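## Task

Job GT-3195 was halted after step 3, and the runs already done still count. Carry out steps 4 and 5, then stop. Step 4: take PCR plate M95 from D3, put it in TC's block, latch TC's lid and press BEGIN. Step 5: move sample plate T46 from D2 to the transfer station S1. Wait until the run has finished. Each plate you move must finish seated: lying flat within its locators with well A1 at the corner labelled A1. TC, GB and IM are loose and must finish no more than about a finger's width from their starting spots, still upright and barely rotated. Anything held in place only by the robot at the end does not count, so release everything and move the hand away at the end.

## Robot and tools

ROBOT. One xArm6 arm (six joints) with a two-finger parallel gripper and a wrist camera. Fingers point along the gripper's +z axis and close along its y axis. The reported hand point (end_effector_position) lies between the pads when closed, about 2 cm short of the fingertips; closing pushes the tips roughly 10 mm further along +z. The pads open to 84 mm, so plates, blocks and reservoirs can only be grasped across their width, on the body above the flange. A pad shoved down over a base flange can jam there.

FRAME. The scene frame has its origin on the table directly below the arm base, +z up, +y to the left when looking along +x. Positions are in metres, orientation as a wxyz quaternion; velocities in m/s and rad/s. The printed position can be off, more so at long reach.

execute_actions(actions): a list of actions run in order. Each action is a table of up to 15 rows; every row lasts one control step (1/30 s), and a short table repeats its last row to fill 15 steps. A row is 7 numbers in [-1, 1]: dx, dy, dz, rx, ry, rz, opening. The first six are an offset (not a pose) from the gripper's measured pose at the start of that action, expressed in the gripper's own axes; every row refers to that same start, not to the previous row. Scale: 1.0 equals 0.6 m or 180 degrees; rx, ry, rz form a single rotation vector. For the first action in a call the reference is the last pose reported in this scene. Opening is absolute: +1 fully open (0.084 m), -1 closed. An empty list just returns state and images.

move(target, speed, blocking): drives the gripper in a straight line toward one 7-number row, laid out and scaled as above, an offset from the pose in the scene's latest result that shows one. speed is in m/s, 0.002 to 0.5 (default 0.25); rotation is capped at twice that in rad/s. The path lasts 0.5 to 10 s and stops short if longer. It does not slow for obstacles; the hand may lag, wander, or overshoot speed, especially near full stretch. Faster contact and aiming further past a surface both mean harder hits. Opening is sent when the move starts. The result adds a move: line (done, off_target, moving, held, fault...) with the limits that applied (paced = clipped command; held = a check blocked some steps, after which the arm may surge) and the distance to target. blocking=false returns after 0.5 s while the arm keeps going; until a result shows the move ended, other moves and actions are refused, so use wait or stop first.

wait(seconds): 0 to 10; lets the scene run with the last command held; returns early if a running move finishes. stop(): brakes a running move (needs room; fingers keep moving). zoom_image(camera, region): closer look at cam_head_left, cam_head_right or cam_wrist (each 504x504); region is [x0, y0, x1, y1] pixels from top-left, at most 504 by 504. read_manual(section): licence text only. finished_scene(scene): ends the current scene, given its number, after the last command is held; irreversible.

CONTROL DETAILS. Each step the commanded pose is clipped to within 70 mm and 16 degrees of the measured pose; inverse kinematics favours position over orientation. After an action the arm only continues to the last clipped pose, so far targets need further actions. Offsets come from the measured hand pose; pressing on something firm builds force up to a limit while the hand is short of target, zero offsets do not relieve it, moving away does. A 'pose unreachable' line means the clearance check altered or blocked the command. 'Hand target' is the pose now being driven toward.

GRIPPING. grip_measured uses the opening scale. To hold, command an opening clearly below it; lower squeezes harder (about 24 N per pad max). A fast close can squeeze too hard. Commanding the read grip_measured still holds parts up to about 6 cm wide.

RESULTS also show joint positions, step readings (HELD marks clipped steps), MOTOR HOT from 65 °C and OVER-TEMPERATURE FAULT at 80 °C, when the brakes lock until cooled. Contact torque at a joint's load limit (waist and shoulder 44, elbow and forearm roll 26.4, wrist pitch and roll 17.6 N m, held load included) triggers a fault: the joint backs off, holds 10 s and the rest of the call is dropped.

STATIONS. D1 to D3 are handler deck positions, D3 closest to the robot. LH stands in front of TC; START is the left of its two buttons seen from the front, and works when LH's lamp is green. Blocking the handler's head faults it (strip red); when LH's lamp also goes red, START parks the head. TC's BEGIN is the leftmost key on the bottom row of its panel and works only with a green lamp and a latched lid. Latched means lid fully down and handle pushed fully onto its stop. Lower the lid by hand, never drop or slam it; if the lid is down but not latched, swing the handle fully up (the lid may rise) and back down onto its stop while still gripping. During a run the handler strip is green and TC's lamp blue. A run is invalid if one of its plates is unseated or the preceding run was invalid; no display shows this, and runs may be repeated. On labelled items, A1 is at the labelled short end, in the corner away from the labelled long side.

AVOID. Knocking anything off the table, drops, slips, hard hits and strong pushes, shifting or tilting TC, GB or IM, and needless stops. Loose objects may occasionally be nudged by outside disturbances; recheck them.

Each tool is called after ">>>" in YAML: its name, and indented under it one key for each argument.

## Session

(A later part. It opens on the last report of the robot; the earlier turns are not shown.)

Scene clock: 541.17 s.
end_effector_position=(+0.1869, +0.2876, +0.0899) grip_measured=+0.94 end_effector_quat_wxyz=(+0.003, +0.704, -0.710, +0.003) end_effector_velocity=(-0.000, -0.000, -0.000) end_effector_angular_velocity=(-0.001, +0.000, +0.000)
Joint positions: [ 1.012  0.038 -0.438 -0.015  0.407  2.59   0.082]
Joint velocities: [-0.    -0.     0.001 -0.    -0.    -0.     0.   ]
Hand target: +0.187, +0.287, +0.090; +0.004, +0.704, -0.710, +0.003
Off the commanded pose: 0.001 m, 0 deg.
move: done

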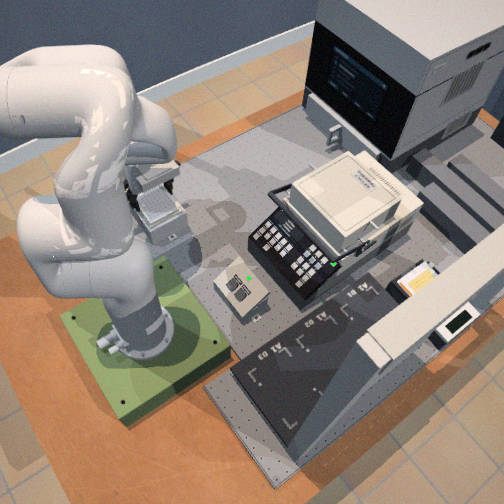

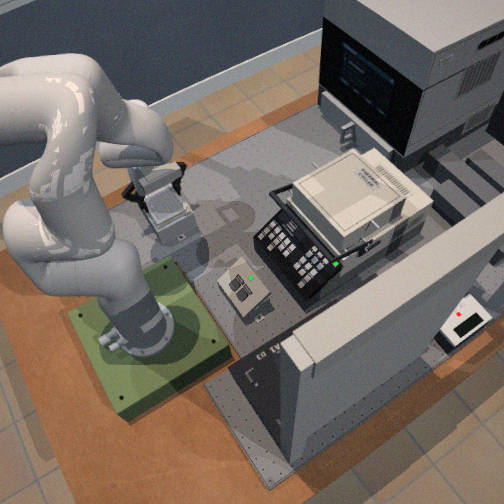

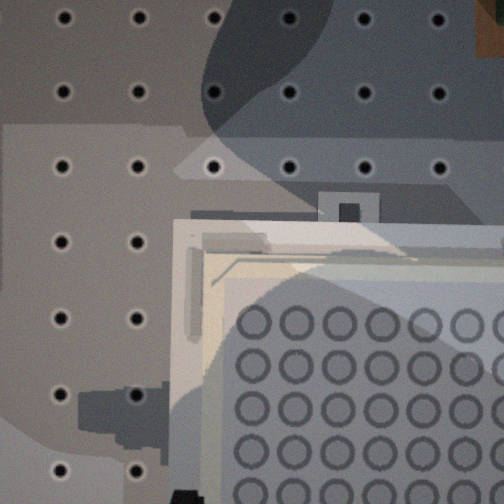

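>>> move:
  target: [0,0,0,0,0,0,1]

>>> move:
  target: [0,0,-0.05,0,0,0,1]
  speed: 0.02

>>> move:
  target: [0.11,0,-0.3,0,0,0,1]
  speed: 0.12

Scene clock: 549.20 s.
end_effector_position=(+0.1866, +0.2872, +0.0896) grip_measured=+1.00 end_effector_quat_wxyz=(+0.004, +0.704, -0.710, +0.003) end_effector_velocity=(+0.002, +0.003, +0.002) end_effector_angular_velocity=(+0.008, -0.005, +0.000)
Joint positions: [ 1.012  0.039 -0.437 -0.015  0.408  2.59   0.084]
Joint velocities: [-0.001 -0.003 -0.004 -0.    -0.003 -0.001  0.   ]
Hand target: +0.187, +0.288, +0.090; +0.003, +0.704, -0.710, +0.003
Off the commanded pose: 0.001 m, 0 deg.
move: done

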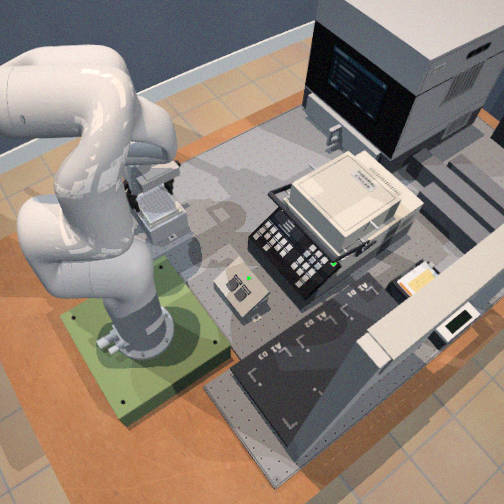

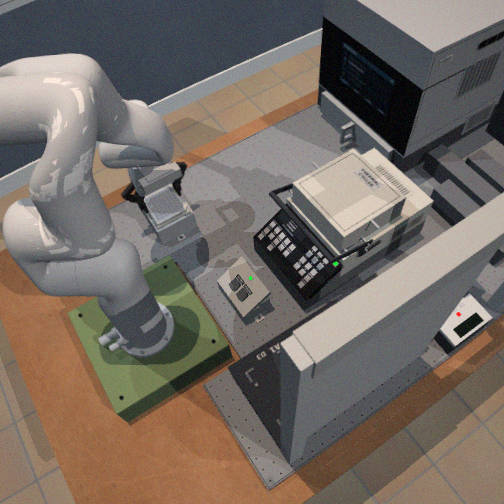

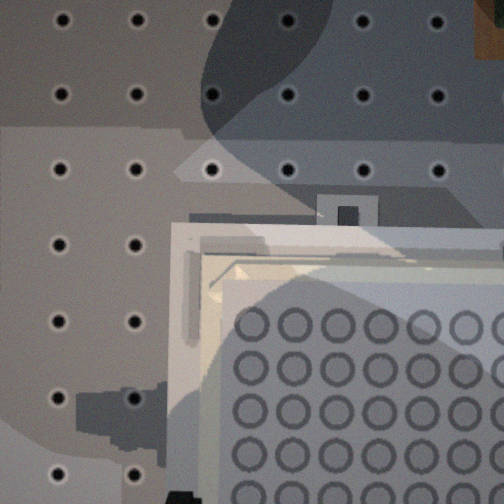

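Scene clock: 550.97 s.
end_effector_position=(+0.1866, +0.2875, +0.1195) grip_measured=+1.00 end_effector_quat_wxyz=(+0.004, +0.704, -0.710, +0.003) end_effector_velocity=(-0.001, -0.001, -0.001) end_effector_angular_velocity=(-0.004, +0.003, +0.000)
Joint positions: [ 1.014 -0.068 -0.443 -0.012  0.52   2.587  0.084]
Joint velocities: [ 0.     0.     0.001  0.     0.005 -0.    -0.   ]
Hand target: +0.187, +0.288, +0.120; +0.004, +0.704, -0.710, +0.003
Off the commanded pose: 0.000 m, 0 deg.
move: done

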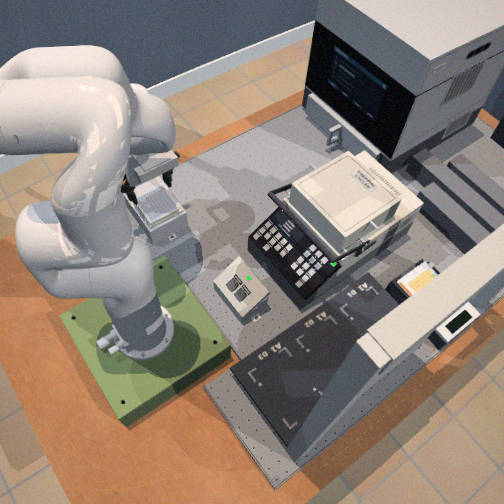

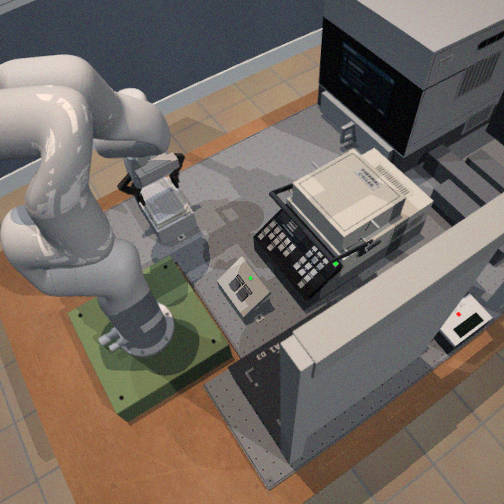

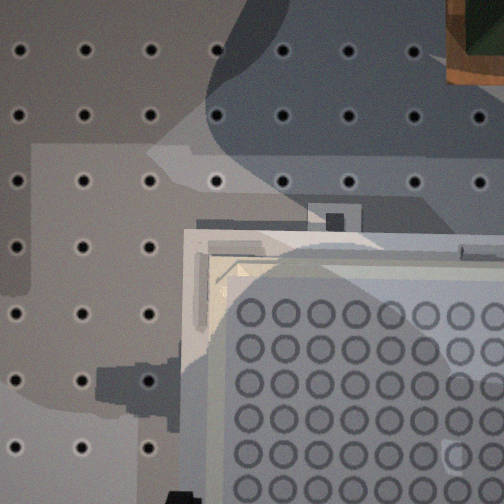

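Scene clock: 552.97 s.
end_effector_position=(+0.1863, +0.2235, +0.2998) grip_measured=+1.00 end_effector_quat_wxyz=(+0.004, +0.704, -0.710, +0.003) end_effector_velocity=(+0.000, +0.000, +0.002) end_effector_angular_velocity=(+0.002, -0.002, +0.002)
Joint positions: [ 0.899 -0.651 -0.549 -0.008  1.21   2.464  0.084]
Joint velocities: [ 0.    -0.003 -0.003 -0.     0.004 -0.001  0.   ]
Hand target: +0.186, +0.224, +0.300; +0.004, +0.704, -0.710, +0.003
Off the commanded pose: 0.000 m, 0 deg.
move: done

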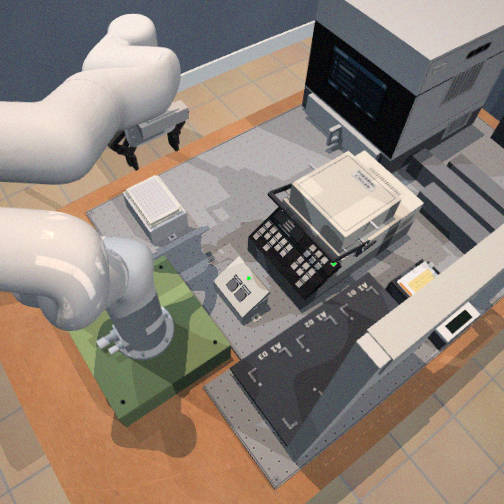

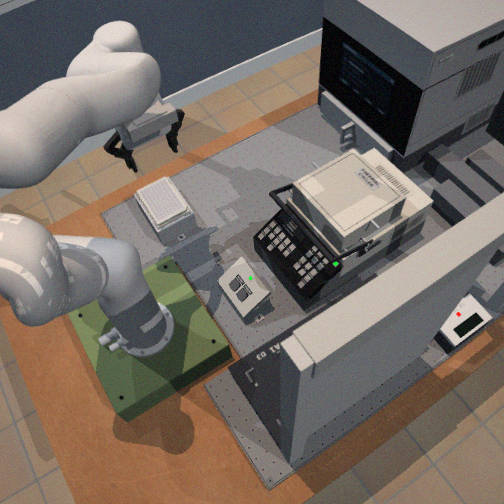

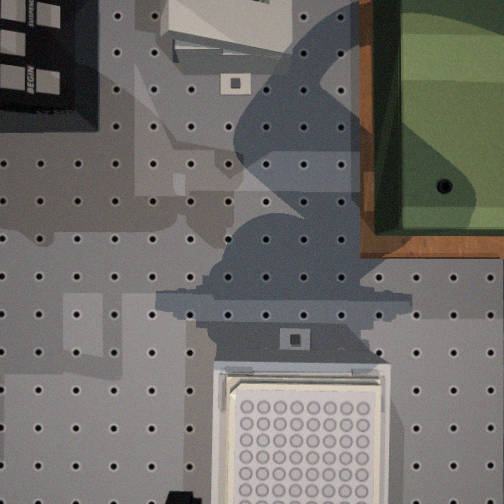

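>>> move:
  target: [-0.2,0.03,0,0,0,0,1]
  speed: 0.15

>>> zoom_image:
  camera: "cam_head_left"
  region: [100,150,220,270]

Scene clock: 558.10 s.
end_effector_position=(+0.1690, +0.3435, +0.2985) grip_measured=+1.00 end_effector_quat_wxyz=(+0.004, +0.704, -0.710, +0.003) end_effector_velocity=(-0.000, +0.001, -0.001) end_effector_angular_velocity=(-0.002, +0.001, -0.001)
Joint positions: [ 1.133 -0.296 -0.816 -0.005  1.123  2.698  0.084]
Joint velocities: [ 0.001  0.005 -0.003 -0.     0.     0.002  0.   ]
Hand target: +0.169, +0.344, +0.298; +0.004, +0.704, -0.710, +0.003
Off the commanded pose: 0.000 m, 0 deg.
move: done

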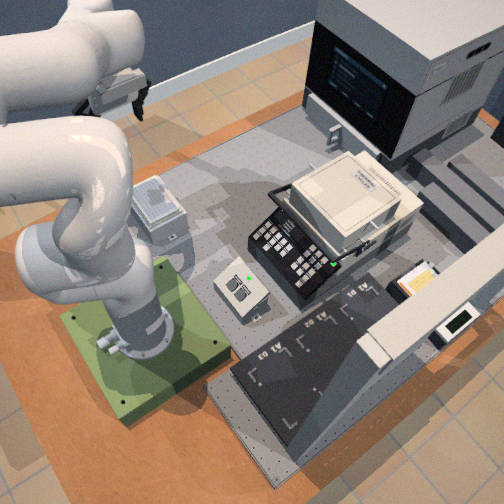

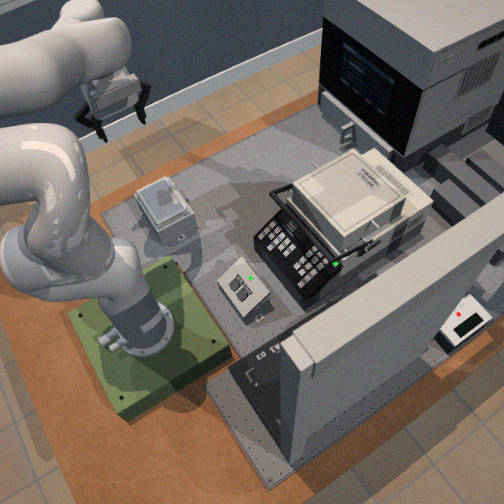

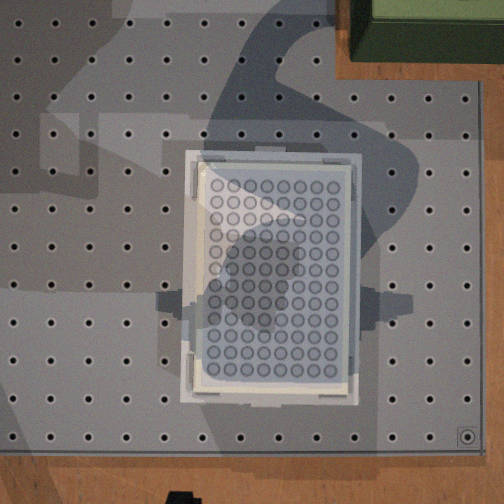

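Region (100, 150, 220, 270) of cam_head_left's 504x504 image, scaled by 4.200, with more detail than that image has.

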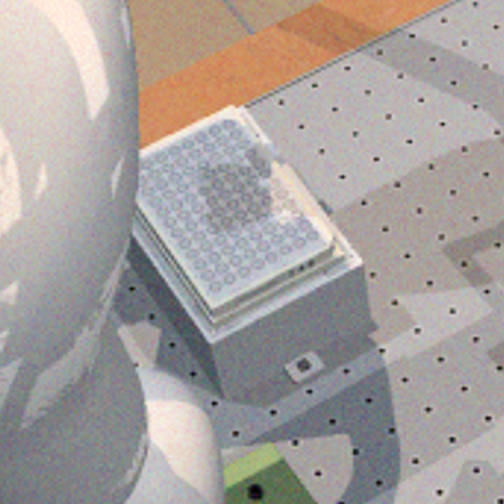

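>>> zoom_image:
  camera: "cam_head_left"
  region: [240,140,430,310]

Region (240, 140, 430, 310) of cam_head_left's 504x504 image, scaled by 2.653, with more detail than that image has; it fills the top 451 rows of this view, and the rest is white.

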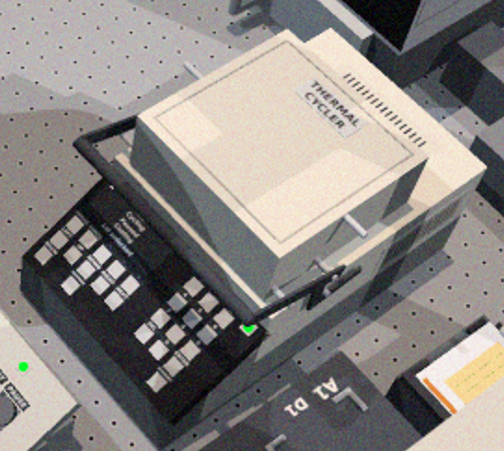

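>>> finished_scene:
  scene: 2

The scene is finished: the task was done.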